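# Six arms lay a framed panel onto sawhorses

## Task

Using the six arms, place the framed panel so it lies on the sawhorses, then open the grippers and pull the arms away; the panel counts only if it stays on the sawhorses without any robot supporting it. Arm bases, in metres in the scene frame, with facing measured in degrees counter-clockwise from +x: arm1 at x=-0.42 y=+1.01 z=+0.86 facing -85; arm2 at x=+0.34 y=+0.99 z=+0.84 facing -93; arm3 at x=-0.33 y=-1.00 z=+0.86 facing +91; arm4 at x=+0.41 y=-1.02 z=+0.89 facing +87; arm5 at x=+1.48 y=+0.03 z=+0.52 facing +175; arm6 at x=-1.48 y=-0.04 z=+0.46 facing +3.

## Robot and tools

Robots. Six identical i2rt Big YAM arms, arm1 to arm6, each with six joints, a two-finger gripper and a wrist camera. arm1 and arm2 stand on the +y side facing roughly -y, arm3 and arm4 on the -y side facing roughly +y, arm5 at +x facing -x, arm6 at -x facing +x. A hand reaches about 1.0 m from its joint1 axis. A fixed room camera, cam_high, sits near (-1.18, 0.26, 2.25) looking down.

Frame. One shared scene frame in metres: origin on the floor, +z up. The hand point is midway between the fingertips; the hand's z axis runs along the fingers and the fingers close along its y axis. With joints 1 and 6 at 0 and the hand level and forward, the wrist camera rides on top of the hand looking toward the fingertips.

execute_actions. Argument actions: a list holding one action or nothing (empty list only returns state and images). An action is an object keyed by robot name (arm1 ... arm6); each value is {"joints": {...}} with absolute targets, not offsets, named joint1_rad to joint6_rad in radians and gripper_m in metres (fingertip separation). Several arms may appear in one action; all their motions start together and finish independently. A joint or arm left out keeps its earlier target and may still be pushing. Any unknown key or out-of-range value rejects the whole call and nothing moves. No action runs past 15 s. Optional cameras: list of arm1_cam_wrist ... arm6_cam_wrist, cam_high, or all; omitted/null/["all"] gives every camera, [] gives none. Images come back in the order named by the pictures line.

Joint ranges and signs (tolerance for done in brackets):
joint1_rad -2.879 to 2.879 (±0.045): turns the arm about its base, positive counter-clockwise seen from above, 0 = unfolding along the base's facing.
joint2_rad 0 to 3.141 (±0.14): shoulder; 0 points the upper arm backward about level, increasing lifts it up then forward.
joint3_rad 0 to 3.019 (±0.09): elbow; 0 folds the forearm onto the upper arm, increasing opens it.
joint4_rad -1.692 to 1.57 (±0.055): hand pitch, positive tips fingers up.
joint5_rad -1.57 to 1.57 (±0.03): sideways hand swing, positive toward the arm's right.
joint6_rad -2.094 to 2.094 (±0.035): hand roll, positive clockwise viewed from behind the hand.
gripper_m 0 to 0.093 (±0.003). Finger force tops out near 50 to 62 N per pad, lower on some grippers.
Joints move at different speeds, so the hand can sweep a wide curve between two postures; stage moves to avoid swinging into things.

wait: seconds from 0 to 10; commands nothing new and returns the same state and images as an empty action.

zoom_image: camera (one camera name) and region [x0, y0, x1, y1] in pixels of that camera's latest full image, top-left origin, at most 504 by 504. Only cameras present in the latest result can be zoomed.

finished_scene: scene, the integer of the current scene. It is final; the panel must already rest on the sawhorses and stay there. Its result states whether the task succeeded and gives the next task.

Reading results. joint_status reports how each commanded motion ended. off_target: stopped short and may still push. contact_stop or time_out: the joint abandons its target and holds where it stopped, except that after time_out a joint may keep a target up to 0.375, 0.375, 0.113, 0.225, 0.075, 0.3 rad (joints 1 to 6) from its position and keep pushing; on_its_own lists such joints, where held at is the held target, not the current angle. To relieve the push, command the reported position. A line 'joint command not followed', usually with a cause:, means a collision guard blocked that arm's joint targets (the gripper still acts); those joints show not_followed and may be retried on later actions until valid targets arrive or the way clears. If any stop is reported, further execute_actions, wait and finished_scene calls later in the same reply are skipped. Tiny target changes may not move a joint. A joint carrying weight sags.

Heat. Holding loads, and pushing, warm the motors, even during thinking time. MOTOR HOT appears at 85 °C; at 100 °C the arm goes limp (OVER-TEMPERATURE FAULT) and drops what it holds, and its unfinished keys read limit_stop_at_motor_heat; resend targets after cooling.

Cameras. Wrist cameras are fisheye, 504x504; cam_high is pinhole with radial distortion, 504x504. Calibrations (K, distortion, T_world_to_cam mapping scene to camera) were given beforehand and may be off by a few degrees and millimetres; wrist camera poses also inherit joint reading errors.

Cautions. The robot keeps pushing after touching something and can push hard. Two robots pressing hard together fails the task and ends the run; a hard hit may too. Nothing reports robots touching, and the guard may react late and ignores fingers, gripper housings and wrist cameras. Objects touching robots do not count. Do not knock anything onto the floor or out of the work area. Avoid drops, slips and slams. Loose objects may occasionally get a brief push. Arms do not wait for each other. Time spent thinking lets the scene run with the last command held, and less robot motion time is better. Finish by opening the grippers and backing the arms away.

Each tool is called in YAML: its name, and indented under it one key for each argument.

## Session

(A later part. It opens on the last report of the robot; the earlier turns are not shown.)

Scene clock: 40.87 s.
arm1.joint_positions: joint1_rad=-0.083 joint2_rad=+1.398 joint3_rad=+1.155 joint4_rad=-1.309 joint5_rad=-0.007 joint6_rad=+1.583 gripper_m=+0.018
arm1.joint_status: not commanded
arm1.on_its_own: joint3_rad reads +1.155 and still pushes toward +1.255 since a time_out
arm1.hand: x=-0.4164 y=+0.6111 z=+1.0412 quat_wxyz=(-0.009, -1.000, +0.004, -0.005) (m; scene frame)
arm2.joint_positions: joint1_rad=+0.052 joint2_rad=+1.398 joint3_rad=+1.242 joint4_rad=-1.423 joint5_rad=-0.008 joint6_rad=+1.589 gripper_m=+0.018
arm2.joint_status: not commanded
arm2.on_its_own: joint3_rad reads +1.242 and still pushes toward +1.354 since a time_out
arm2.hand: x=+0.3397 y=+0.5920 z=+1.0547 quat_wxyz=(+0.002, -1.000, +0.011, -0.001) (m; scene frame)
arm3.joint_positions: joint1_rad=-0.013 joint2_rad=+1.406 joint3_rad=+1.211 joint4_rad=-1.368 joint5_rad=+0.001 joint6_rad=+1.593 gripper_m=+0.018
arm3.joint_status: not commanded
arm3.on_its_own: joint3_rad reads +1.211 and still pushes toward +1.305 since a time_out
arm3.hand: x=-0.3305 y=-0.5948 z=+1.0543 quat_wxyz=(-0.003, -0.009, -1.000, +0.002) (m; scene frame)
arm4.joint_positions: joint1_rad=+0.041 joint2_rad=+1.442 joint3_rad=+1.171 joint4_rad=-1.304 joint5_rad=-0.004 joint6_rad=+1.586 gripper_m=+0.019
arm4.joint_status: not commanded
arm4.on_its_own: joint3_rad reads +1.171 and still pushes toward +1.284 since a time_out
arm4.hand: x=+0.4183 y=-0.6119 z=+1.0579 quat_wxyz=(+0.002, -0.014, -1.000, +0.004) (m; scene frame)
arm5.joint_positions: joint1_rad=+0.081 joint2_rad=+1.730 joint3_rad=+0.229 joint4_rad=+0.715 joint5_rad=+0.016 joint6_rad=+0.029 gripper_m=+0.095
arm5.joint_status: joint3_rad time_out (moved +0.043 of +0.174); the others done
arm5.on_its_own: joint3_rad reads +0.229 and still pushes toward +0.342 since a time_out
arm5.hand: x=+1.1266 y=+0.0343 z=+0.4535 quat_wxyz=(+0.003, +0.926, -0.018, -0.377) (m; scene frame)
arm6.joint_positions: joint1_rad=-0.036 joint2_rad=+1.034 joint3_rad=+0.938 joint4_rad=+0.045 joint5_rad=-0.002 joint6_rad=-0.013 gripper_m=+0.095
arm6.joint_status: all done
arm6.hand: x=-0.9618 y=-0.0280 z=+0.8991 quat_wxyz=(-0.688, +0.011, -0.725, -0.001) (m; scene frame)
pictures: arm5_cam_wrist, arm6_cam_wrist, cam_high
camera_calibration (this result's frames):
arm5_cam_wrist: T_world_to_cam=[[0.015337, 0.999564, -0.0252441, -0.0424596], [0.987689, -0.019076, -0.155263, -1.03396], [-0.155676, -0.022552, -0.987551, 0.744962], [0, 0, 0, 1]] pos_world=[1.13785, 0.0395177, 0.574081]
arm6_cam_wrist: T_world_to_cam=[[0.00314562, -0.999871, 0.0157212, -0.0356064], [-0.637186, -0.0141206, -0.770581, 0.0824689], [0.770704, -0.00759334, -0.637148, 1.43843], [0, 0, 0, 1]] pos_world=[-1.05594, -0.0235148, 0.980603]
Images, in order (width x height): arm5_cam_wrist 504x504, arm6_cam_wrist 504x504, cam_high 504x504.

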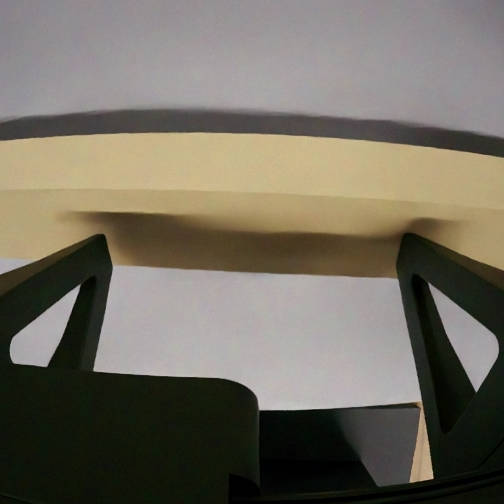

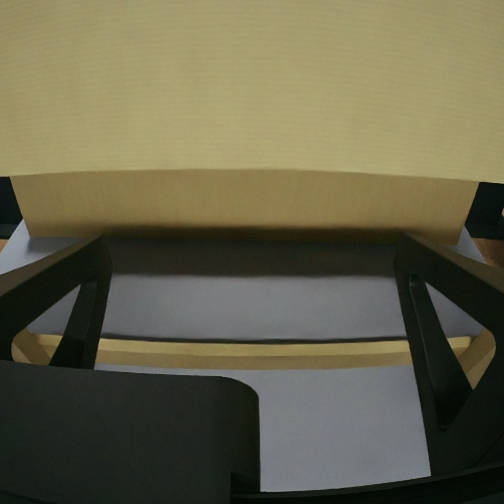

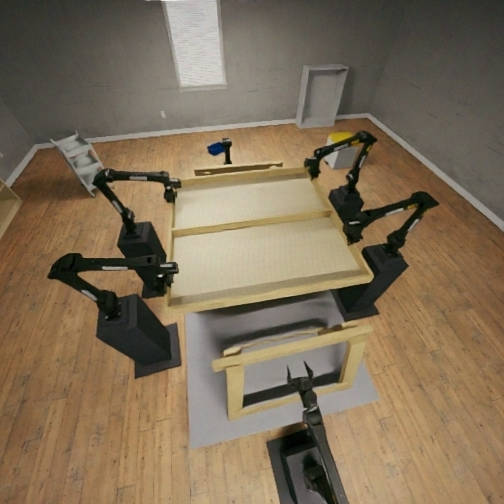

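execute_actions:
  actions:
    - {"arm5":{"joints":{"joint2_rad":1.75,"joint3_rad":0.48,"joint4_rad":0.75}},"arm6":{"joints":{"joint2_rad":1.13,"joint3_rad":1.10,"joint4_rad":0.06}}}
  cameras: ["arm5_cam_wrist","arm6_cam_wrist"]

Scene clock: 43.33 s.
arm1.joint_positions: joint1_rad=-0.083 joint2_rad=+1.398 joint3_rad=+1.155 joint4_rad=-1.309 joint5_rad=-0.007 joint6_rad=+1.583 gripper_m=+0.018
arm1.joint_status: not commanded
arm1.on_its_own: joint3_rad reads +1.155 and still pushes toward +1.255 since a time_out
arm1.hand: x=-0.4164 y=+0.6111 z=+1.0412 quat_wxyz=(-0.009, -1.000, +0.004, -0.005) (m; scene frame)
arm2.joint_positions: joint1_rad=+0.052 joint2_rad=+1.398 joint3_rad=+1.242 joint4_rad=-1.423 joint5_rad=-0.008 joint6_rad=+1.589 gripper_m=+0.018
arm2.joint_status: not commanded
arm2.on_its_own: joint3_rad reads +1.242 and still pushes toward +1.354 since a time_out
arm2.hand: x=+0.3397 y=+0.5920 z=+1.0547 quat_wxyz=(+0.002, -1.000, +0.011, -0.001) (m; scene frame)
arm3.joint_positions: joint1_rad=-0.013 joint2_rad=+1.406 joint3_rad=+1.211 joint4_rad=-1.368 joint5_rad=+0.001 joint6_rad=+1.593 gripper_m=+0.018
arm3.joint_status: not commanded
arm3.on_its_own: joint3_rad reads +1.211 and still pushes toward +1.305 since a time_out
arm3.hand: x=-0.3305 y=-0.5948 z=+1.0543 quat_wxyz=(-0.003, -0.009, -1.000, +0.002) (m; scene frame)
arm4.joint_positions: joint1_rad=+0.041 joint2_rad=+1.442 joint3_rad=+1.171 joint4_rad=-1.304 joint5_rad=-0.004 joint6_rad=+1.586 gripper_m=+0.019
arm4.joint_status: not commanded
arm4.on_its_own: joint3_rad reads +1.171 and still pushes toward +1.284 since a time_out
arm4.hand: x=+0.4183 y=-0.6119 z=+1.0579 quat_wxyz=(+0.002, -0.014, -1.000, +0.004) (m; scene frame)
arm5.joint_positions: joint1_rad=+0.075 joint2_rad=+1.773 joint3_rad=+0.375 joint4_rad=+0.692 joint5_rad=+0.009 joint6_rad=+0.012 gripper_m=+0.095
arm5.joint_status: joint3_rad time_out (moved +0.146 of +0.251); joint4_rad time_out (moved -0.023 of +0.035); the others done
arm5.on_its_own: joint3_rad reads +0.375 and still pushes toward +0.480 since a time_out; joint4_rad reads +0.692 and still pushes toward +0.750 since a time_out
arm5.hand: x=+1.0584 y=+0.0359 z=+0.4660 quat_wxyz=(+0.001, +0.910, -0.012, -0.413) (m; scene frame)
arm6.joint_positions: joint1_rad=-0.036 joint2_rad=+1.116 joint3_rad=+1.048 joint4_rad=+0.048 joint5_rad=-0.002 joint6_rad=-0.013 gripper_m=+0.095
arm6.joint_status: all done
arm6.hand: x=-0.9308 y=-0.0275 z=+0.9269 quat_wxyz=(-0.699, +0.011, -0.715, -0.001) (m; scene frame)
pictures: arm5_cam_wrist, arm6_cam_wrist
camera_calibration (this result's frames):
arm5_cam_wrist: T_world_to_cam=[[0.00449469, 0.999824, -0.0182334, -0.0344855], [0.97225, -0.00863415, -0.233783, -0.91204], [-0.233899, -0.0166767, -0.972118, 0.822098], [0, 0, 0, 1]] pos_world=[1.07917, 0.0403146, 0.585328]
arm6_cam_wrist: T_world_to_cam=[[0.00271062, -0.999878, 0.0154023, -0.0357999], [-0.613679, -0.0138243, -0.789435, 0.162998], [0.789551, -0.00731222, -0.613641, 1.428], [0, 0, 0, 1]] pos_world=[-1.02735, -0.0231004, 1.0055]
Images, in order (width x height): arm5_cam_wrist 504x504, arm6_cam_wrist 504x504.

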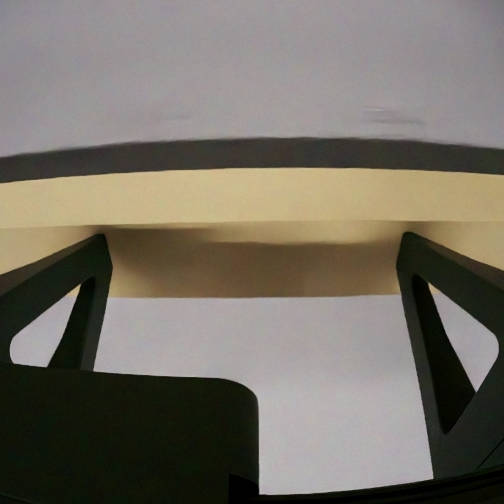

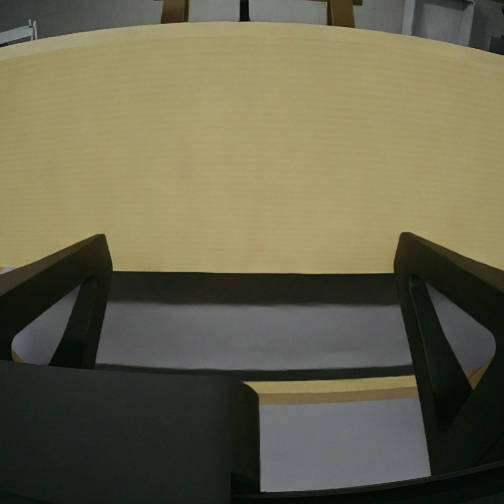

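execute_actions:
  actions:
    - {"arm5":{"joints":{"joint2_rad":1.875,"joint3_rad":0.70,"joint4_rad":0.58}},"arm6":{"joints":{"joint2_rad":1.33,"joint3_rad":1.245,"joint4_rad":0.11}}}
  cameras: ["arm5_cam_wrist","arm6_cam_wrist","cam_high"]

Scene clock: 45.90 s.
arm1.joint_positions: joint1_rad=-0.083 joint2_rad=+1.398 joint3_rad=+1.155 joint4_rad=-1.309 joint5_rad=-0.007 joint6_rad=+1.583 gripper_m=+0.018
arm1.joint_status: not commanded
arm1.on_its_own: joint3_rad reads +1.155 and still pushes toward +1.255 since a time_out
arm1.hand: x=-0.4164 y=+0.6111 z=+1.0412 quat_wxyz=(-0.009, -1.000, +0.004, -0.005) (m; scene frame)
arm2.joint_positions: joint1_rad=+0.052 joint2_rad=+1.398 joint3_rad=+1.242 joint4_rad=-1.423 joint5_rad=-0.008 joint6_rad=+1.589 gripper_m=+0.018
arm2.joint_status: not commanded
arm2.on_its_own: joint3_rad reads +1.242 and still pushes toward +1.354 since a time_out
arm2.hand: x=+0.3397 y=+0.5920 z=+1.0547 quat_wxyz=(+0.002, -1.000, +0.011, -0.001) (m; scene frame)
arm3.joint_positions: joint1_rad=-0.013 joint2_rad=+1.406 joint3_rad=+1.211 joint4_rad=-1.368 joint5_rad=+0.001 joint6_rad=+1.593 gripper_m=+0.018
arm3.joint_status: not commanded
arm3.on_its_own: joint3_rad reads +1.211 and still pushes toward +1.305 since a time_out
arm3.hand: x=-0.3305 y=-0.5948 z=+1.0543 quat_wxyz=(-0.003, -0.009, -1.000, +0.002) (m; scene frame)
arm4.joint_positions: joint1_rad=+0.041 joint2_rad=+1.442 joint3_rad=+1.171 joint4_rad=-1.304 joint5_rad=-0.004 joint6_rad=+1.586 gripper_m=+0.019
arm4.joint_status: not commanded
arm4.on_its_own: joint3_rad reads +1.171 and still pushes toward +1.284 since a time_out
arm4.hand: x=+0.4183 y=-0.6119 z=+1.0579 quat_wxyz=(+0.002, -0.014, -1.000, +0.004) (m; scene frame)
arm5.joint_positions: joint1_rad=+0.075 joint2_rad=+1.896 joint3_rad=+0.602 joint4_rad=+0.532 joint5_rad=-0.001 joint6_rad=-0.027 gripper_m=+0.095
arm5.joint_status: joint3_rad time_out (moved +0.227 of +0.325); the others done
arm5.on_its_own: joint3_rad reads +0.602 and still pushes toward +0.700 since a time_out
arm5.hand: x=+0.9865 y=+0.0342 z=+0.4437 quat_wxyz=(-0.001, +0.922, +0.008, -0.388) (m; scene frame)
arm6.joint_positions: joint1_rad=-0.038 joint2_rad=+1.263 joint3_rad=+1.189 joint4_rad=+0.101 joint5_rad=+0.000 joint6_rad=-0.012 gripper_m=+0.095
arm6.joint_status: all done
arm6.hand: x=-0.8755 y=-0.0281 z=+0.9473 quat_wxyz=(-0.716, +0.009, -0.698, +0.000) (m; scene frame)
pictures: arm5_cam_wrist, arm6_cam_wrist, cam_high
camera_calibration (this result's frames):
arm5_cam_wrist: T_world_to_cam=[[-0.0299796, 0.999548, 0.00227124, -0.00794224], [0.983439, 0.0299026, -0.178758, -0.884196], [-0.178745, -0.00312546, -0.98389, 0.733909], [0, 0, 0, 1]] pos_world=[1.0005, 0.0366722, 0.564047]
arm6_cam_wrist: T_world_to_cam=[[-0.00175117, -0.999894, 0.0144446, -0.039801], [-0.576026, -0.0107989, -0.81736, 0.272539], [0.81743, -0.00975178, -0.575946, 1.38551], [0, 0, 0, 1]] pos_world=[-0.975636, -0.0233426, 1.02131]
Images, in order (width x height): arm5_cam_wrist 504x504, arm6_cam_wrist 504x504, cam_high 504x504.

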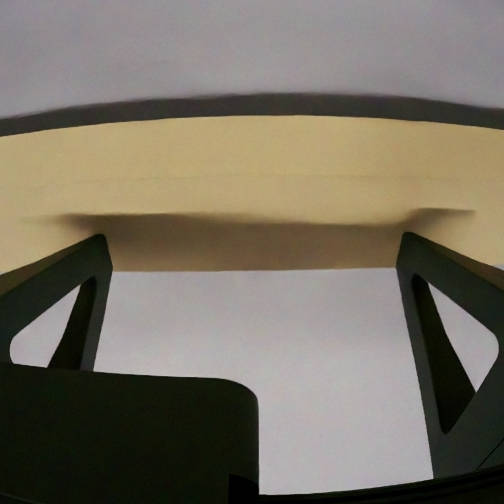

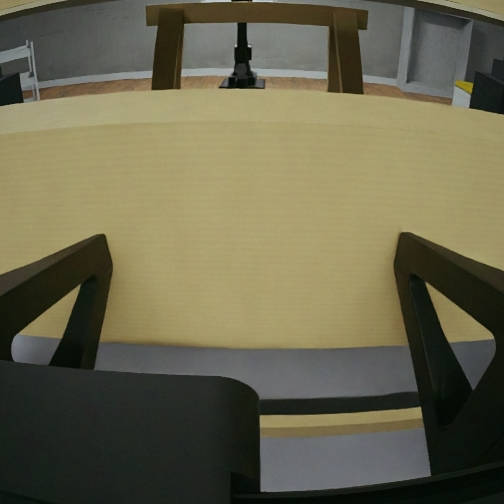

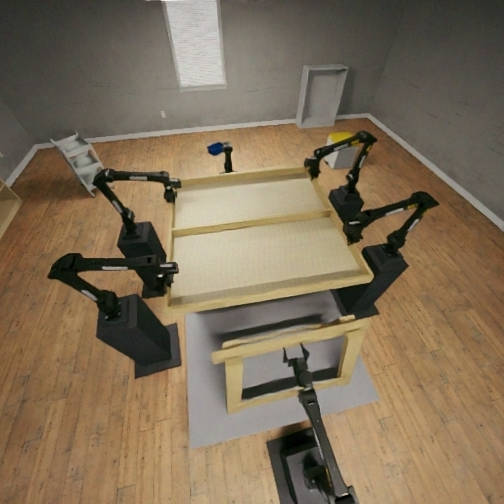

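zoom_image:
  camera: "arm6_cam_wrist"
  region: [120, 0, 400, 60]

Region (120, 0, 400, 60) of arm6_cam_wrist's 504x504 image, scaled by 1.800, with more detail than that image has; it fills the top 108 rows of this view, and the rest is white.

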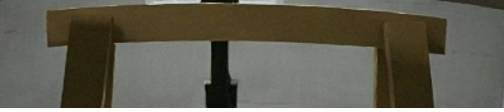

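execute_actions:
  actions:
    - {"arm1":{"joints":{"joint2_rad":1.29,"joint3_rad":1.31,"joint4_rad":-1.42}},"arm2":{"joints":{"joint2_rad":1.33,"joint3_rad":1.41,"joint4_rad":-1.51}},"arm3":{"joints":{"joint2_rad":1.32,"joint3_rad":1.36,"joint4_rad":-1.47}},"arm4":{"joints":{"joint2_rad":1.357,"joint3_rad":1.34,"joint4_rad":-1.40}},"arm5":{"joints":{"joint2_rad":1.977,"joint3_rad":0.95,"joint4_rad":0.42}},"arm6":{"joints":{"joint2_rad":1.575,"joint3_rad":1.45,"joint4_rad":0.11}}}
  cameras: ["arm5_cam_wrist","arm6_cam_wrist","cam_high"]

Scene clock: 49.17 s.
arm1.joint_positions: joint1_rad=-0.083 joint2_rad=+1.398 joint3_rad=+1.190 joint4_rad=-1.357 joint5_rad=-0.006 joint6_rad=+1.583 gripper_m=+0.018
arm1.joint_status: joint3_rad time_out (moved +0.035 of +0.155); joint4_rad time_out (moved -0.048 of -0.111); the others done
arm1.on_its_own: joint3_rad reads +1.190 and still pushes toward +1.302 since a time_out; joint4_rad reads -1.357 and still pushes toward -1.420 since a time_out
arm1.hand: x=-0.4166 y=+0.6114 z=+1.0542 quat_wxyz=(-0.003, -1.000, +0.004, -0.004) (m; scene frame)
arm2.joint_positions: joint1_rad=+0.052 joint2_rad=+1.396 joint3_rad=+1.273 joint4_rad=-1.465 joint5_rad=-0.006 joint6_rad=+1.589 gripper_m=+0.018
arm2.joint_status: joint3_rad time_out (moved +0.031 of +0.168); the others done
arm2.on_its_own: joint3_rad reads +1.273 and still pushes toward +1.386 since a time_out
arm2.hand: x=+0.3396 y=+0.5932 z=+1.0674 quat_wxyz=(+0.006, -1.000, +0.011, +0.000) (m; scene frame)
arm3.joint_positions: joint1_rad=-0.013 joint2_rad=+1.406 joint3_rad=+1.251 joint4_rad=-1.420 joint5_rad=+0.000 joint6_rad=+1.593 gripper_m=+0.018
arm3.joint_status: joint3_rad time_out (moved +0.040 of +0.149); the others done
arm3.on_its_own: joint3_rad reads +1.251 and still pushes toward +1.360 since a time_out
arm3.hand: x=-0.3307 y=-0.5947 z=+1.0692 quat_wxyz=(-0.002, -0.009, -1.000, +0.008) (m; scene frame)
arm4.joint_positions: joint1_rad=+0.041 joint2_rad=+1.438 joint3_rad=+1.207 joint4_rad=-1.354 joint5_rad=-0.006 joint6_rad=+1.586 gripper_m=+0.019
arm4.joint_status: joint3_rad time_out (moved +0.035 of +0.169); the others done
arm4.on_its_own: joint3_rad reads +1.207 and still pushes toward +1.319 since a time_out
arm4.hand: x=+0.4181 y=-0.6124 z=+1.0724 quat_wxyz=(+0.003, -0.014, -1.000, +0.009) (m; scene frame)
arm5.joint_positions: joint1_rad=+0.077 joint2_rad=+2.002 joint3_rad=+0.851 joint4_rad=+0.360 joint5_rad=-0.007 joint6_rad=-0.037 gripper_m=+0.095
arm5.joint_status: joint3_rad time_out (moved +0.249 of +0.348); joint4_rad time_out (moved -0.172 of -0.112); the others done
arm5.on_its_own: joint3_rad reads +0.851 and still pushes toward +0.950 since a time_out; joint4_rad reads +0.360 and still pushes toward +0.420 since a time_out
arm5.hand: x=+0.9053 y=+0.0325 z=+0.4352 quat_wxyz=(+0.000, +0.927, +0.014, -0.375) (m; scene frame)
arm6.joint_positions: joint1_rad=-0.039 joint2_rad=+1.494 joint3_rad=+1.433 joint4_rad=+0.126 joint5_rad=-0.001 joint6_rad=-0.004 gripper_m=+0.095
arm6.joint_status: all done
arm6.hand: x=-0.7869 y=-0.0276 z=+0.9629 quat_wxyz=(-0.729, +0.006, -0.684, -0.002) (m; scene frame)
pictures: arm5_cam_wrist, arm6_cam_wrist, cam_high
camera_calibration (this result's frames):
arm5_cam_wrist: T_world_to_cam=[[-0.0433081, 0.999054, 0.00402272, 0.00261646], [0.987524, 0.0434178, -0.151364, -0.821854], [-0.151395, -0.00258273, -0.98847, 0.68823], [0, 0, 0, 1]] pos_world=[0.915908, 0.0348466, 0.555885]
arm6_cam_wrist: T_world_to_cam=[[-0.00174652, -0.999981, 0.00599102, -0.0312415], [-0.544513, -0.004074, -0.838743, 0.381876], [0.838751, -0.00472706, -0.544495, 1.30876], [0, 0, 0, 1]] pos_world=[-0.889838, -0.0234985, 1.03309]
Images, in order (width x height): arm5_cam_wrist 504x504, arm6_cam_wrist 504x504, cam_high 504x504.

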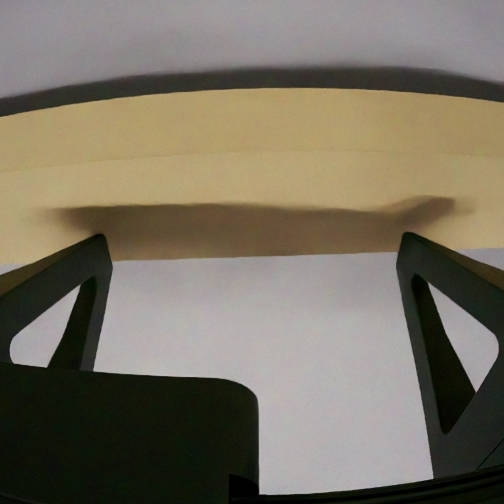

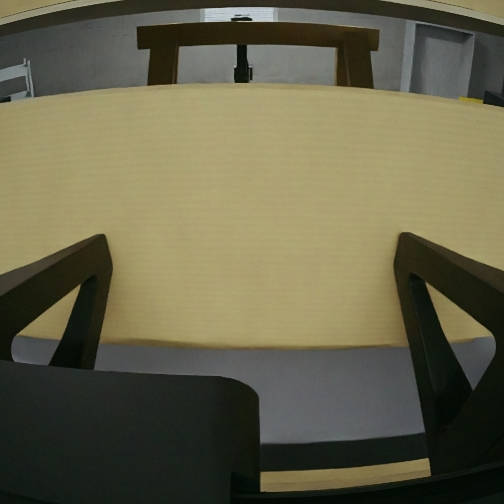

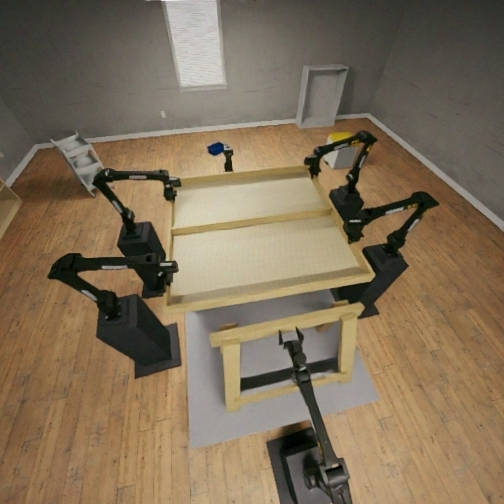

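execute_actions:
  actions:
    - {"arm5":{"joints":{"joint1_rad":0.12,"joint2_rad":2.065,"joint3_rad":1.21,"joint4_rad":0.26,"joint5_rad":0.04,"joint6_rad":0}},"arm6":{"joints":{"joint2_rad":1.37,"joint3_rad":1.33,"joint4_rad":0.11}}}
  cameras: ["arm5_cam_wrist","arm6_cam_wrist","cam_high"]

Scene clock: 53.03 s.
arm1.joint_positions: joint1_rad=-0.083 joint2_rad=+1.398 joint3_rad=+1.190 joint4_rad=-1.357 joint5_rad=-0.006 joint6_rad=+1.583 gripper_m=+0.018
arm1.joint_status: not commanded
arm1.on_its_own: joint3_rad reads +1.190 and still pushes toward +1.302 since a time_out; joint4_rad reads -1.357 and still pushes toward -1.420 since a time_out
arm1.hand: x=-0.4166 y=+0.6114 z=+1.0542 quat_wxyz=(-0.003, -1.000, +0.004, -0.004) (m; scene frame)
arm2.joint_positions: joint1_rad=+0.052 joint2_rad=+1.396 joint3_rad=+1.273 joint4_rad=-1.465 joint5_rad=-0.006 joint6_rad=+1.589 gripper_m=+0.018
arm2.joint_status: not commanded
arm2.on_its_own: joint3_rad reads +1.273 and still pushes toward +1.386 since a time_out
arm2.hand: x=+0.3396 y=+0.5932 z=+1.0674 quat_wxyz=(+0.006, -1.000, +0.011, +0.000) (m; scene frame)
arm3.joint_positions: joint1_rad=-0.013 joint2_rad=+1.406 joint3_rad=+1.251 joint4_rad=-1.420 joint5_rad=+0.000 joint6_rad=+1.593 gripper_m=+0.018
arm3.joint_status: not commanded
arm3.on_its_own: joint3_rad reads +1.251 and still pushes toward +1.360 since a time_out
arm3.hand: x=-0.3307 y=-0.5947 z=+1.0692 quat_wxyz=(-0.002, -0.009, -1.000, +0.008) (m; scene frame)
arm4.joint_positions: joint1_rad=+0.041 joint2_rad=+1.438 joint3_rad=+1.207 joint4_rad=-1.354 joint5_rad=-0.006 joint6_rad=+1.586 gripper_m=+0.019
arm4.joint_status: not commanded
arm4.on_its_own: joint3_rad reads +1.207 and still pushes toward +1.319 since a time_out
arm4.hand: x=+0.4181 y=-0.6124 z=+1.0724 quat_wxyz=(+0.003, -0.014, -1.000, +0.009) (m; scene frame)
arm5.joint_positions: joint1_rad=+0.112 joint2_rad=+2.089 joint3_rad=+1.114 joint4_rad=+0.197 joint5_rad=+0.033 joint6_rad=-0.044 gripper_m=+0.095
arm5.joint_status: joint3_rad time_out (moved +0.263 of +0.359); joint4_rad time_out (moved -0.163 of -0.100); joint6_rad time_out (moved -0.007 of +0.037); the others done
arm5.on_its_own: joint3_rad reads +1.114 and still pushes toward +1.210 since a time_out; joint4_rad reads +0.197 and still pushes toward +0.260 since a time_out; joint6_rad reads -0.044 and still pushes toward +0.000 since a time_out
arm5.hand: x=+0.8180 y=+0.0168 z=+0.4489 quat_wxyz=(-0.013, +0.924, +0.026, -0.381) (m; scene frame)
arm6.joint_positions: joint1_rad=-0.039 joint2_rad=+1.324 joint3_rad=+1.293 joint4_rad=+0.077 joint5_rad=-0.001 joint6_rad=-0.004 gripper_m=+0.095
arm6.joint_status: all done
arm6.hand: x=-0.8514 y=-0.0283 z=+0.9707 quat_wxyz=(-0.722, +0.006, -0.691, -0.002) (m; scene frame)
pictures: arm5_cam_wrist, arm6_cam_wrist, cam_high
camera_calibration (this result's frames):
arm5_cam_wrist: T_world_to_cam=[[-0.0551098, 0.997787, 0.0371928, 0.00931337], [0.984784, 0.0604646, -0.162924, -0.725729], [-0.164812, 0.0276481, -0.985937, 0.697871], [0, 0, 0, 1]] pos_world=[0.830217, 0.0152933, 0.569472]
arm6_cam_wrist: T_world_to_cam=[[-0.00165155, -0.999979, 0.00623017, -0.0322416], [-0.56041, -0.0042344, -0.828205, 0.329576], [0.828214, -0.00485927, -0.560391, 1.37351], [0, 0, 0, 1]] pos_world=[-0.952912, -0.0241712, 1.04286]
Images, in order (width x height): arm5_cam_wrist 504x504, arm6_cam_wrist 504x504, cam_high 504x504.

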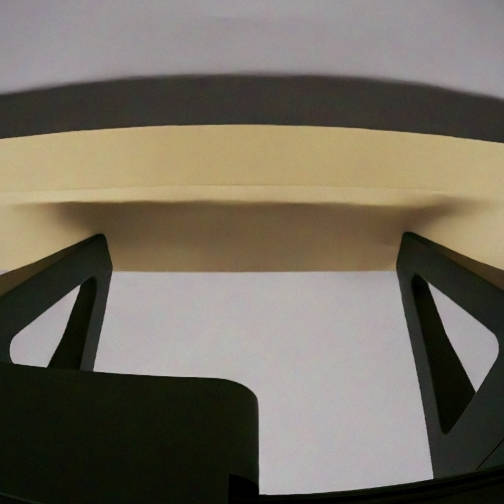

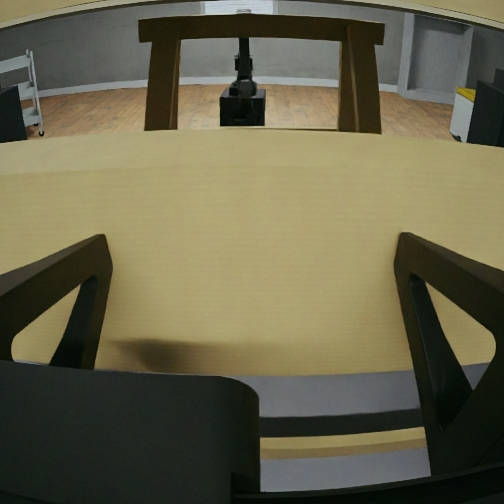

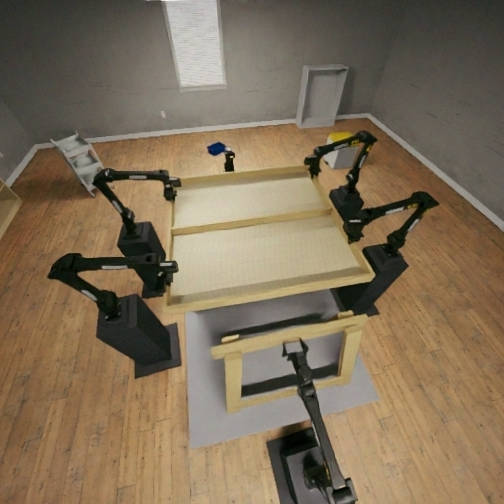

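execute_actions:
  actions:
    - {"arm5":{"joints":{"joint2_rad":2.215,"joint3_rad":1.50,"joint4_rad":0.10,"joint6_rad":-0.03}},"arm6":{"joints":{"joint2_rad":1.2,"joint3_rad":1.13,"joint4_rad":0.08}}}
  cameras: ["arm5_cam_wrist","arm6_cam_wrist","cam_high"]

Scene clock: 54.40 s.
arm1.joint_positions: joint1_rad=-0.083 joint2_rad=+1.398 joint3_rad=+1.190 joint4_rad=-1.357 joint5_rad=-0.006 joint6_rad=+1.583 gripper_m=+0.018
arm1.joint_status: not commanded
arm1.on_its_own: joint3_rad reads +1.190 and still pushes toward +1.302 since a time_out; joint4_rad reads -1.357 and still pushes toward -1.420 since a time_out
arm1.hand: x=-0.4166 y=+0.6114 z=+1.0542 quat_wxyz=(-0.003, -1.000, +0.004, -0.004) (m; scene frame)
arm2.joint_positions: joint1_rad=+0.052 joint2_rad=+1.396 joint3_rad=+1.273 joint4_rad=-1.465 joint5_rad=-0.006 joint6_rad=+1.589 gripper_m=+0.018
arm2.joint_status: not commanded
arm2.on_its_own: joint3_rad reads +1.273 and still pushes toward +1.386 since a time_out
arm2.hand: x=+0.3396 y=+0.5932 z=+1.0674 quat_wxyz=(+0.006, -1.000, +0.011, +0.000) (m; scene frame)
arm3.joint_positions: joint1_rad=-0.013 joint2_rad=+1.406 joint3_rad=+1.251 joint4_rad=-1.420 joint5_rad=+0.000 joint6_rad=+1.593 gripper_m=+0.018
arm3.joint_status: not commanded
arm3.on_its_own: joint3_rad reads +1.251 and still pushes toward +1.360 since a time_out
arm3.hand: x=-0.3307 y=-0.5947 z=+1.0692 quat_wxyz=(-0.002, -0.009, -1.000, +0.008) (m; scene frame)
arm4.joint_positions: joint1_rad=+0.041 joint2_rad=+1.438 joint3_rad=+1.207 joint4_rad=-1.354 joint5_rad=-0.006 joint6_rad=+1.586 gripper_m=+0.019
arm4.joint_status: not commanded
arm4.on_its_own: joint3_rad reads +1.207 and still pushes toward +1.319 since a time_out
arm4.hand: x=+0.4181 y=-0.6124 z=+1.0724 quat_wxyz=(+0.003, -0.014, -1.000, +0.009) (m; scene frame)
arm5.joint_positions: joint1_rad=+0.112 joint2_rad=+2.226 joint3_rad=+1.421 joint4_rad=+0.053 joint5_rad=+0.034 joint6_rad=-0.058 gripper_m=+0.095
arm5.joint_status: all done
arm5.hand: x=+0.7250 y=+0.0142 z=+0.4568 quat_wxyz=(-0.016, +0.919, +0.032, -0.393) (m; scene frame)
arm6.joint_positions: joint1_rad=-0.039 joint2_rad=+1.205 joint3_rad=+1.139 joint4_rad=+0.073 joint5_rad=+0.000 joint6_rad=-0.004 gripper_m=+0.095
arm6.joint_status: all done
arm6.hand: x=-0.8972 y=-0.0290 z=+0.9421 quat_wxyz=(-0.709, +0.006, -0.705, -0.002) (m; scene frame)
pictures: arm5_cam_wrist, arm6_cam_wrist, cam_high
camera_calibration (this result's frames):
arm5_cam_wrist: T_world_to_cam=[[-0.0630252, 0.99678, 0.0495825, 0.00650747], [0.97965, 0.0712754, -0.187631, -0.617835], [-0.190561, 0.036748, -0.980987, 0.706647], [0, 0, 0, 1]] pos_world=[0.740332, 0.0115821, 0.576964]
arm6_cam_wrist: T_world_to_cam=[[-0.00258815, -0.999974, 0.00670651, -0.034154], [-0.592206, -0.00387134, -0.805778, 0.230559], [0.805783, -0.00605711, -0.59218, 1.40523], [0, 0, 0, 1]] pos_world=[-0.995859, -0.0247489, 1.01816]
Images, in order (width x height): arm5_cam_wrist 504x504, arm6_cam_wrist 504x504, cam_high 504x504.

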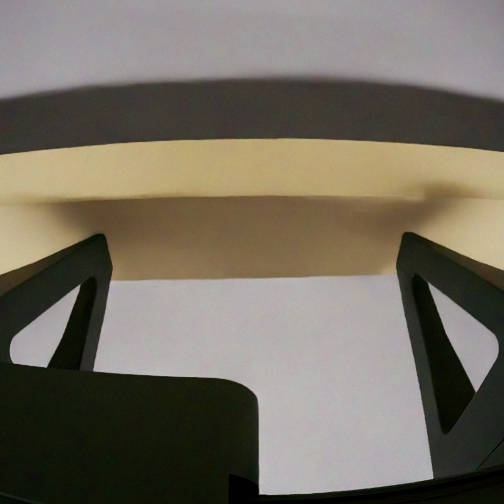

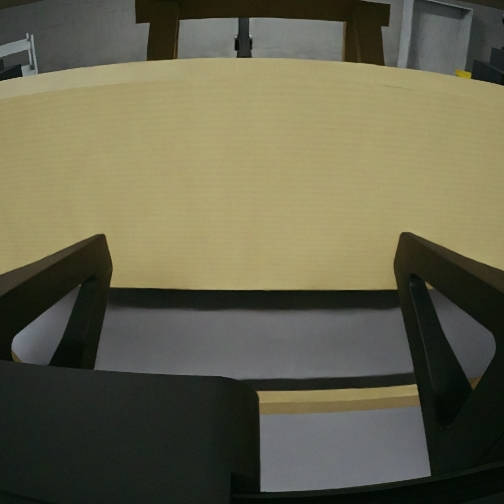

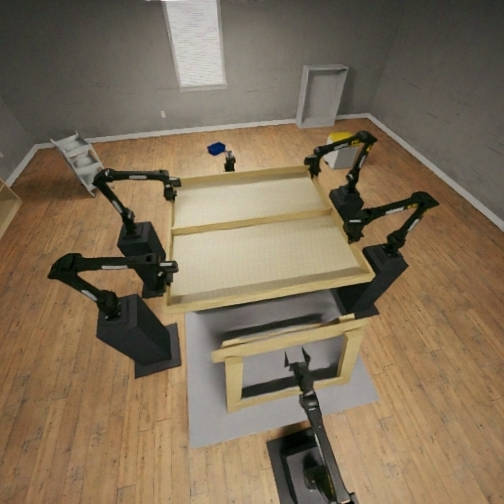

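execute_actions:
  actions:
    - {"arm5":{"joints":{"joint2_rad":2.06,"joint3_rad":1.12,"joint4_rad":0.2}},"arm6":{"joints":{"joint2_rad":1.15,"joint3_rad":0.24,"joint4_rad":0.25}}}
  cameras: []

execute_actions:
  actions:
    - {"arm5":{"joints":{"joint2_rad":1.3,"joint3_rad":0.75,"joint4_rad":1.0,"joint5_rad":0,"joint6_rad":0}},"arm6":{"joints":{"joint1_rad":-0.052,"joint2_rad":1.46,"joint3_rad":0.32,"joint4_rad":0.40}}}
  cameras: ["arm5_cam_wrist","arm6_cam_wrist"]

Scene clock: 56.53 s.
arm1.joint_positions: joint1_rad=-0.083 joint2_rad=+1.398 joint3_rad=+1.190 joint4_rad=-1.357 joint5_rad=-0.006 joint6_rad=+1.583 gripper_m=+0.018
arm1.joint_status: not commanded
arm1.on_its_own: joint3_rad reads +1.190 and still pushes toward +1.302 since a time_out; joint4_rad reads -1.357 and still pushes toward -1.420 since a time_out
arm1.hand: x=-0.4166 y=+0.6114 z=+1.0542 quat_wxyz=(-0.003, -1.000, +0.004, -0.004) (m; scene frame)
arm2.joint_positions: joint1_rad=+0.052 joint2_rad=+1.396 joint3_rad=+1.273 joint4_rad=-1.465 joint5_rad=-0.006 joint6_rad=+1.589 gripper_m=+0.018
arm2.joint_status: not commanded
arm2.on_its_own: joint3_rad reads +1.273 and still pushes toward +1.386 since a time_out
arm2.hand: x=+0.3396 y=+0.5932 z=+1.0674 quat_wxyz=(+0.006, -1.000, +0.011, +0.000) (m; scene frame)
arm3.joint_positions: joint1_rad=-0.013 joint2_rad=+1.406 joint3_rad=+1.251 joint4_rad=-1.420 joint5_rad=+0.000 joint6_rad=+1.593 gripper_m=+0.018
arm3.joint_status: not commanded
arm3.on_its_own: joint3_rad reads +1.251 and still pushes toward +1.360 since a time_out
arm3.hand: x=-0.3307 y=-0.5947 z=+1.0692 quat_wxyz=(-0.002, -0.009, -1.000, +0.008) (m; scene frame)
arm4.joint_positions: joint1_rad=+0.041 joint2_rad=+1.438 joint3_rad=+1.207 joint4_rad=-1.354 joint5_rad=-0.006 joint6_rad=+1.586 gripper_m=+0.019
arm4.joint_status: not commanded
arm4.on_its_own: joint3_rad reads +1.207 and still pushes toward +1.319 since a time_out
arm4.hand: x=+0.4181 y=-0.6124 z=+1.0724 quat_wxyz=(+0.003, -0.014, -1.000, +0.009) (m; scene frame)
arm5.joint_positions: joint1_rad=+0.112 joint2_rad=+2.065 joint3_rad=+1.108 joint4_rad=+0.195 joint5_rad=+0.037 joint6_rad=-0.039 gripper_m=+0.095
arm5.joint_status: all done
arm5.hand: x=+0.8163 y=+0.0176 z=+0.4615 quat_wxyz=(-0.014, +0.921, +0.023, -0.388) (m; scene frame)
arm6.joint_positions: joint1_rad=-0.039 joint2_rad=+1.142 joint3_rad=+0.241 joint4_rad=+0.244 joint5_rad=+0.000 joint6_rad=-0.004 gripper_m=+0.095
arm6.joint_status: all done
arm6.hand: x=-1.1169 y=-0.0319 z=+0.5112 quat_wxyz=(-0.440, +0.007, -0.898, -0.001) (m; scene frame)
pictures: none
No camera images: the call's "cameras" was empty. Leave "cameras" out to get every camera's image.

Scene clock: 58.10 s.
arm1.joint_positions: joint1_rad=-0.083 joint2_rad=+1.398 joint3_rad=+1.190 joint4_rad=-1.357 joint5_rad=-0.006 joint6_rad=+1.583 gripper_m=+0.018
arm1.joint_status: not commanded
arm1.on_its_own: joint3_rad reads +1.190 and still pushes toward +1.302 since a time_out; joint4_rad reads -1.357 and still pushes toward -1.420 since a time_out
arm1.hand: x=-0.4166 y=+0.6114 z=+1.0542 quat_wxyz=(-0.003, -1.000, +0.004, -0.004) (m; scene frame)
arm2.joint_positions: joint1_rad=+0.052 joint2_rad=+1.396 joint3_rad=+1.273 joint4_rad=-1.465 joint5_rad=-0.006 joint6_rad=+1.589 gripper_m=+0.018
arm2.joint_status: not commanded
arm2.on_its_own: joint3_rad reads +1.273 and still pushes toward +1.386 since a time_out
arm2.hand: x=+0.3396 y=+0.5932 z=+1.0674 quat_wxyz=(+0.006, -1.000, +0.011, +0.000) (m; scene frame)
arm3.joint_positions: joint1_rad=-0.013 joint2_rad=+1.406 joint3_rad=+1.251 joint4_rad=-1.420 joint5_rad=+0.000 joint6_rad=+1.593 gripper_m=+0.018
arm3.joint_status: not commanded
arm3.on_its_own: joint3_rad reads +1.251 and still pushes toward +1.360 since a time_out
arm3.hand: x=-0.3307 y=-0.5947 z=+1.0692 quat_wxyz=(-0.002, -0.009, -1.000, +0.008) (m; scene frame)
arm4.joint_positions: joint1_rad=+0.041 joint2_rad=+1.438 joint3_rad=+1.207 joint4_rad=-1.354 joint5_rad=-0.006 joint6_rad=+1.586 gripper_m=+0.019
arm4.joint_status: not commanded
arm4.on_its_own: joint3_rad reads +1.207 and still pushes toward +1.319 since a time_out
arm4.hand: x=+0.4181 y=-0.6124 z=+1.0724 quat_wxyz=(+0.003, -0.014, -1.000, +0.009) (m; scene frame)
arm5.joint_positions: joint1_rad=+0.112 joint2_rad=+1.291 joint3_rad=+0.748 joint4_rad=+0.988 joint5_rad=+0.003 joint6_rad=-0.009 gripper_m=+0.095
arm5.joint_status: all done
arm5.hand: x=+0.9387 y=+0.0203 z=+0.9349 quat_wxyz=(+0.011, +0.538, +0.005, -0.843) (m; scene frame)
arm6.joint_positions: joint1_rad=-0.039 joint2_rad=+1.450 joint3_rad=+0.299 joint4_rad=+0.387 joint5_rad=+0.000 joint6_rad=-0.004 gripper_m=+0.095
arm6.joint_status: all done
arm6.hand: x=-1.0981 y=-0.0317 z=+0.4534 quat_wxyz=(-0.392, +0.007, -0.920, -0.001) (m; scene frame)
pictures: arm5_cam_wrist, arm6_cam_wrist
camera_calibration (this result's frames):
arm5_cam_wrist: T_world_to_cam=[[-0.0363645, 0.999289, 0.00993866, 0.00220029], [0.181109, 0.0163705, -0.983327, 0.756703], [-0.98279, -0.0339582, -0.181576, 1.2139], [0, 0, 0, 1]] pos_world=[1.05604, 0.0266353, 0.964479]
arm6_cam_wrist: T_world_to_cam=[[0.00508767, -0.999882, 0.0144839, -0.0292219], [-0.986158, -0.00741731, -0.165645, -1.00521], [0.165733, -0.0134407, -0.986079, 0.753223], [0, 0, 0, 1]] pos_world=[-1.11598, -0.0265506, 0.576652]
Images, in order (width x height): arm5_cam_wrist 504x504, arm6_cam_wrist 504x504.

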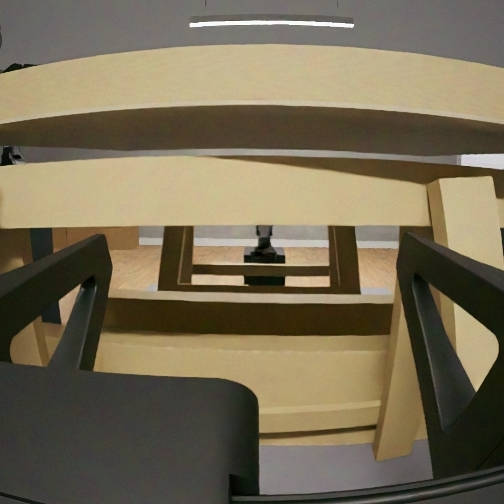

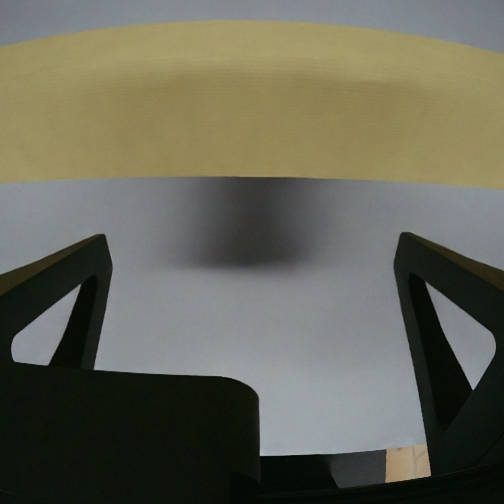

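execute_actions:
  actions:
    - {"arm6":{"joints":{"joint2_rad":1.53,"joint3_rad":0.43,"joint4_rad":0.39}}}
  cameras: []

execute_actions:
  actions:
    - {"arm6":{"joints":{"joint2_rad":1.61,"joint3_rad":0.665,"joint4_rad":0.36}}}
  cameras: ["arm6_cam_wrist"]

Scene clock: 59.37 s.
arm1.joint_positions: joint1_rad=-0.083 joint2_rad=+1.398 joint3_rad=+1.190 joint4_rad=-1.357 joint5_rad=-0.006 joint6_rad=+1.583 gripper_m=+0.018
arm1.joint_status: not commanded
arm1.on_its_own: joint3_rad reads +1.190 and still pushes toward +1.302 since a time_out; joint4_rad reads -1.357 and still pushes toward -1.420 since a time_out
arm1.hand: x=-0.4166 y=+0.6114 z=+1.0542 quat_wxyz=(-0.003, -1.000, +0.004, -0.004) (m; scene frame)
arm2.joint_positions: joint1_rad=+0.052 joint2_rad=+1.396 joint3_rad=+1.273 joint4_rad=-1.465 joint5_rad=-0.006 joint6_rad=+1.589 gripper_m=+0.018
arm2.joint_status: not commanded
arm2.on_its_own: joint3_rad reads +1.273 and still pushes toward +1.386 since a time_out
arm2.hand: x=+0.3396 y=+0.5932 z=+1.0674 quat_wxyz=(+0.006, -1.000, +0.011, +0.000) (m; scene frame)
arm3.joint_positions: joint1_rad=-0.013 joint2_rad=+1.406 joint3_rad=+1.251 joint4_rad=-1.420 joint5_rad=+0.000 joint6_rad=+1.593 gripper_m=+0.018
arm3.joint_status: not commanded
arm3.on_its_own: joint3_rad reads +1.251 and still pushes toward +1.360 since a time_out
arm3.hand: x=-0.3307 y=-0.5947 z=+1.0692 quat_wxyz=(-0.002, -0.009, -1.000, +0.008) (m; scene frame)
arm4.joint_positions: joint1_rad=+0.041 joint2_rad=+1.438 joint3_rad=+1.207 joint4_rad=-1.354 joint5_rad=-0.006 joint6_rad=+1.586 gripper_m=+0.019
arm4.joint_status: not commanded
arm4.on_its_own: joint3_rad reads +1.207 and still pushes toward +1.319 since a time_out
arm4.hand: x=+0.4181 y=-0.6124 z=+1.0724 quat_wxyz=(+0.003, -0.014, -1.000, +0.009) (m; scene frame)
arm5.joint_positions: joint1_rad=+0.112 joint2_rad=+1.291 joint3_rad=+0.748 joint4_rad=+0.988 joint5_rad=+0.003 joint6_rad=-0.009 gripper_m=+0.095
arm5.joint_status: not commanded
arm5.hand: x=+0.9387 y=+0.0203 z=+0.9349 quat_wxyz=(+0.011, +0.538, +0.005, -0.843) (m; scene frame)
arm6.joint_positions: joint1_rad=-0.039 joint2_rad=+1.517 joint3_rad=+0.400 joint4_rad=+0.383 joint5_rad=+0.001 joint6_rad=+0.000 gripper_m=+0.095
arm6.joint_status: all done
arm6.hand: x=-1.0557 y=-0.0314 z=+0.4619 quat_wxyz=(-0.406, +0.005, -0.914, -0.001) (m; scene frame)
pictures: none
No camera images: the call's "cameras" was empty. Leave "cameras" out to get every camera's image.

Scene clock: 61.50 s.
arm1.joint_positions: joint1_rad=-0.083 joint2_rad=+1.398 joint3_rad=+1.190 joint4_rad=-1.357 joint5_rad=-0.006 joint6_rad=+1.583 gripper_m=+0.018
arm1.joint_status: not commanded
arm1.on_its_own: joint3_rad reads +1.190 and still pushes toward +1.302 since a time_out; joint4_rad reads -1.357 and still pushes toward -1.420 since a time_out
arm1.hand: x=-0.4166 y=+0.6114 z=+1.0542 quat_wxyz=(-0.003, -1.000, +0.004, -0.004) (m; scene frame)
arm2.joint_positions: joint1_rad=+0.052 joint2_rad=+1.396 joint3_rad=+1.273 joint4_rad=-1.465 joint5_rad=-0.006 joint6_rad=+1.589 gripper_m=+0.018
arm2.joint_status: not commanded
arm2.on_its_own: joint3_rad reads +1.273 and still pushes toward +1.386 since a time_out
arm2.hand: x=+0.3396 y=+0.5932 z=+1.0674 quat_wxyz=(+0.006, -1.000, +0.011, +0.000) (m; scene frame)
arm3.joint_positions: joint1_rad=-0.013 joint2_rad=+1.406 joint3_rad=+1.251 joint4_rad=-1.420 joint5_rad=+0.000 joint6_rad=+1.593 gripper_m=+0.018
arm3.joint_status: not commanded
arm3.on_its_own: joint3_rad reads +1.251 and still pushes toward +1.360 since a time_out
arm3.hand: x=-0.3307 y=-0.5947 z=+1.0692 quat_wxyz=(-0.002, -0.009, -1.000, +0.008) (m; scene frame)
arm4.joint_positions: joint1_rad=+0.041 joint2_rad=+1.438 joint3_rad=+1.207 joint4_rad=-1.354 joint5_rad=-0.006 joint6_rad=+1.586 gripper_m=+0.019
arm4.joint_status: not commanded
arm4.on_its_own: joint3_rad reads +1.207 and still pushes toward +1.319 since a time_out
arm4.hand: x=+0.4181 y=-0.6124 z=+1.0724 quat_wxyz=(+0.003, -0.014, -1.000, +0.009) (m; scene frame)
arm5.joint_positions: joint1_rad=+0.112 joint2_rad=+1.291 joint3_rad=+0.748 joint4_rad=+0.988 joint5_rad=+0.003 joint6_rad=-0.009 gripper_m=+0.095
arm5.joint_status: not commanded
arm5.hand: x=+0.9387 y=+0.0203 z=+0.9349 quat_wxyz=(+0.011, +0.538, +0.005, -0.843) (m; scene frame)
arm6.joint_positions: joint1_rad=-0.039 joint2_rad=+1.615 joint3_rad=+0.533 joint4_rad=+0.298 joint5_rad=+0.006 joint6_rad=+0.002 gripper_m=+0.095
arm6.joint_status: joint3_rad time_out (moved +0.133 of +0.265); joint4_rad time_out (moved -0.085 of -0.023); the others done
arm6.on_its_own: joint3_rad reads +0.533 and still pushes toward +0.646 since a time_out; joint4_rad reads +0.298 and still pushes toward +0.360 since a time_out
arm6.hand: x=-1.0150 y=-0.0318 z=+0.4525 quat_wxyz=(-0.383, +0.003, -0.924, +0.001) (m; scene frame)
pictures: arm6_cam_wrist
camera_calibration (this result's frames):
arm6_cam_wrist: T_world_to_cam=[[-0.00300783, -0.999893, 0.014326, -0.0378602], [-0.989273, 0.000882983, -0.146075, -0.935109], [0.146047, -0.0146117, -0.98917, 0.719888], [0, 0, 0, 1]] pos_world=[-1.03033, -0.0265117, 0.576038]
Images, in order (width x height): arm6_cam_wrist 504x504.

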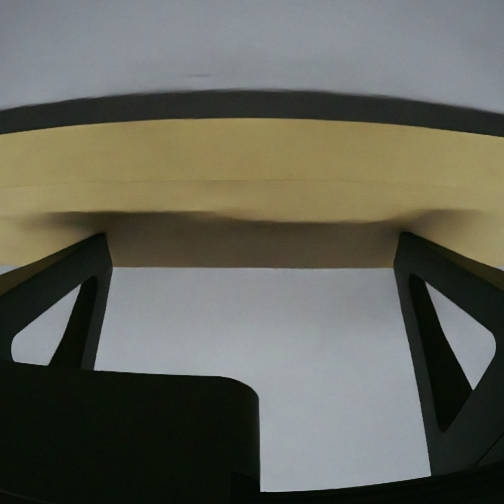

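execute_actions:
  actions:
    - {"arm6":{"joints":{"joint2_rad":1.78,"joint3_rad":0.96,"joint4_rad":0.27}}}
  cameras: ["arm6_cam_wrist"]

execute_actions:
  actions: []
  cameras: []

Scene clock: 63.07 s.
arm1.joint_positions: joint1_rad=-0.083 joint2_rad=+1.398 joint3_rad=+1.190 joint4_rad=-1.357 joint5_rad=-0.006 joint6_rad=+1.583 gripper_m=+0.018
arm1.joint_status: not commanded
arm1.on_its_own: joint3_rad reads +1.190 and still pushes toward +1.302 since a time_out; joint4_rad reads -1.357 and still pushes toward -1.420 since a time_out
arm1.hand: x=-0.4166 y=+0.6114 z=+1.0542 quat_wxyz=(-0.003, -1.000, +0.004, -0.004) (m; scene frame)
arm2.joint_positions: joint1_rad=+0.052 joint2_rad=+1.396 joint3_rad=+1.273 joint4_rad=-1.465 joint5_rad=-0.006 joint6_rad=+1.589 gripper_m=+0.018
arm2.joint_status: not commanded
arm2.on_its_own: joint3_rad reads +1.273 and still pushes toward +1.386 since a time_out
arm2.hand: x=+0.3396 y=+0.5932 z=+1.0674 quat_wxyz=(+0.006, -1.000, +0.011, +0.000) (m; scene frame)
arm3.joint_positions: joint1_rad=-0.013 joint2_rad=+1.406 joint3_rad=+1.251 joint4_rad=-1.420 joint5_rad=+0.000 joint6_rad=+1.593 gripper_m=+0.018
arm3.joint_status: not commanded
arm3.on_its_own: joint3_rad reads +1.251 and still pushes toward +1.360 since a time_out
arm3.hand: x=-0.3307 y=-0.5947 z=+1.0692 quat_wxyz=(-0.002, -0.009, -1.000, +0.008) (m; scene frame)
arm4.joint_positions: joint1_rad=+0.041 joint2_rad=+1.438 joint3_rad=+1.207 joint4_rad=-1.354 joint5_rad=-0.006 joint6_rad=+1.586 gripper_m=+0.019
arm4.joint_status: not commanded
arm4.on_its_own: joint3_rad reads +1.207 and still pushes toward +1.319 since a time_out
arm4.hand: x=+0.4181 y=-0.6124 z=+1.0724 quat_wxyz=(+0.003, -0.014, -1.000, +0.009) (m; scene frame)
arm5.joint_positions: joint1_rad=+0.112 joint2_rad=+1.291 joint3_rad=+0.748 joint4_rad=+0.988 joint5_rad=+0.003 joint6_rad=-0.009 gripper_m=+0.095
arm5.joint_status: not commanded
arm5.hand: x=+0.9387 y=+0.0203 z=+0.9349 quat_wxyz=(+0.011, +0.538, +0.005, -0.843) (m; scene frame)
arm6.joint_positions: joint1_rad=-0.039 joint2_rad=+1.790 joint3_rad=+0.932 joint4_rad=+0.260 joint5_rad=+0.003 joint6_rad=+0.003 gripper_m=+0.095
arm6.joint_status: all done
arm6.hand: x=-0.8512 y=-0.0294 z=+0.5154 quat_wxyz=(-0.467, +0.003, -0.884, -0.002) (m; scene frame)
pictures: arm6_cam_wrist
camera_calibration (this result's frames):
arm6_cam_wrist: T_world_to_cam=[[-0.00355404, -0.999957, 0.00854895, -0.0333878], [-0.945034, 0.000563451, -0.326972, -0.633041], [0.326953, -0.00924112, -0.944995, 0.889621], [0, 0, 0, 1]] pos_world=[-0.889228, -0.0248086, 0.633987]
Images, in order (width x height): arm6_cam_wrist 504x504.

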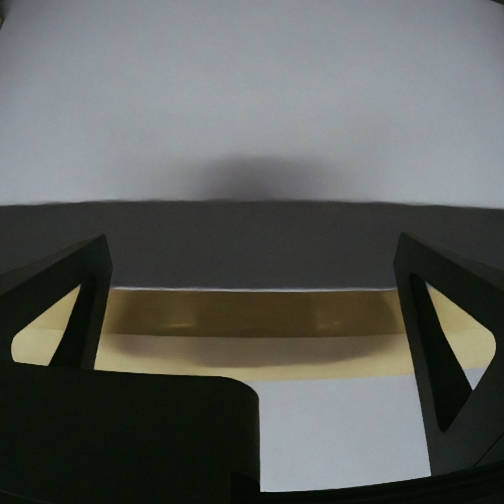

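Scene clock: 63.07 s.
arm1.joint_positions: joint1_rad=-0.083 joint2_rad=+1.398 joint3_rad=+1.190 joint4_rad=-1.357 joint5_rad=-0.006 joint6_rad=+1.583 gripper_m=+0.018
arm1.joint_status: not commanded
arm1.on_its_own: joint3_rad reads +1.190 and still pushes toward +1.302 since a time_out; joint4_rad reads -1.357 and still pushes toward -1.420 since a time_out
arm1.hand: x=-0.4166 y=+0.6114 z=+1.0542 quat_wxyz=(-0.003, -1.000, +0.004, -0.004) (m; scene frame)
arm2.joint_positions: joint1_rad=+0.052 joint2_rad=+1.396 joint3_rad=+1.273 joint4_rad=-1.465 joint5_rad=-0.006 joint6_rad=+1.589 gripper_m=+0.018
arm2.joint_status: not commanded
arm2.on_its_own: joint3_rad reads +1.273 and still pushes toward +1.386 since a time_out
arm2.hand: x=+0.3396 y=+0.5932 z=+1.0674 quat_wxyz=(+0.006, -1.000, +0.011, +0.000) (m; scene frame)
arm3.joint_positions: joint1_rad=-0.013 joint2_rad=+1.406 joint3_rad=+1.251 joint4_rad=-1.420 joint5_rad=+0.000 joint6_rad=+1.593 gripper_m=+0.018
arm3.joint_status: not commanded
arm3.on_its_own: joint3_rad reads +1.251 and still pushes toward +1.360 since a time_out
arm3.hand: x=-0.3307 y=-0.5947 z=+1.0692 quat_wxyz=(-0.002, -0.009, -1.000, +0.008) (m; scene frame)
arm4.joint_positions: joint1_rad=+0.041 joint2_rad=+1.438 joint3_rad=+1.207 joint4_rad=-1.354 joint5_rad=-0.006 joint6_rad=+1.586 gripper_m=+0.019
arm4.joint_status: not commanded
arm4.on_its_own: joint3_rad reads +1.207 and still pushes toward +1.319 since a time_out
arm4.hand: x=+0.4181 y=-0.6124 z=+1.0724 quat_wxyz=(+0.003, -0.014, -1.000, +0.009) (m; scene frame)
arm5.joint_positions: joint1_rad=+0.112 joint2_rad=+1.291 joint3_rad=+0.748 joint4_rad=+0.988 joint5_rad=+0.003 joint6_rad=-0.009 gripper_m=+0.095
arm5.joint_status: not commanded
arm5.hand: x=+0.9387 y=+0.0203 z=+0.9349 quat_wxyz=(+0.011, +0.538, +0.005, -0.843) (m; scene frame)
arm6.joint_positions: joint1_rad=-0.039 joint2_rad=+1.790 joint3_rad=+0.932 joint4_rad=+0.260 joint5_rad=+0.003 joint6_rad=+0.003 gripper_m=+0.095
arm6.joint_status: all done
arm6.hand: x=-0.8512 y=-0.0294 z=+0.5154 quat_wxyz=(-0.467, +0.003, -0.884, -0.002) (m; scene frame)
pictures: none
No camera images: the call's "cameras" was empty. Leave "cameras" out to get every camera's image.


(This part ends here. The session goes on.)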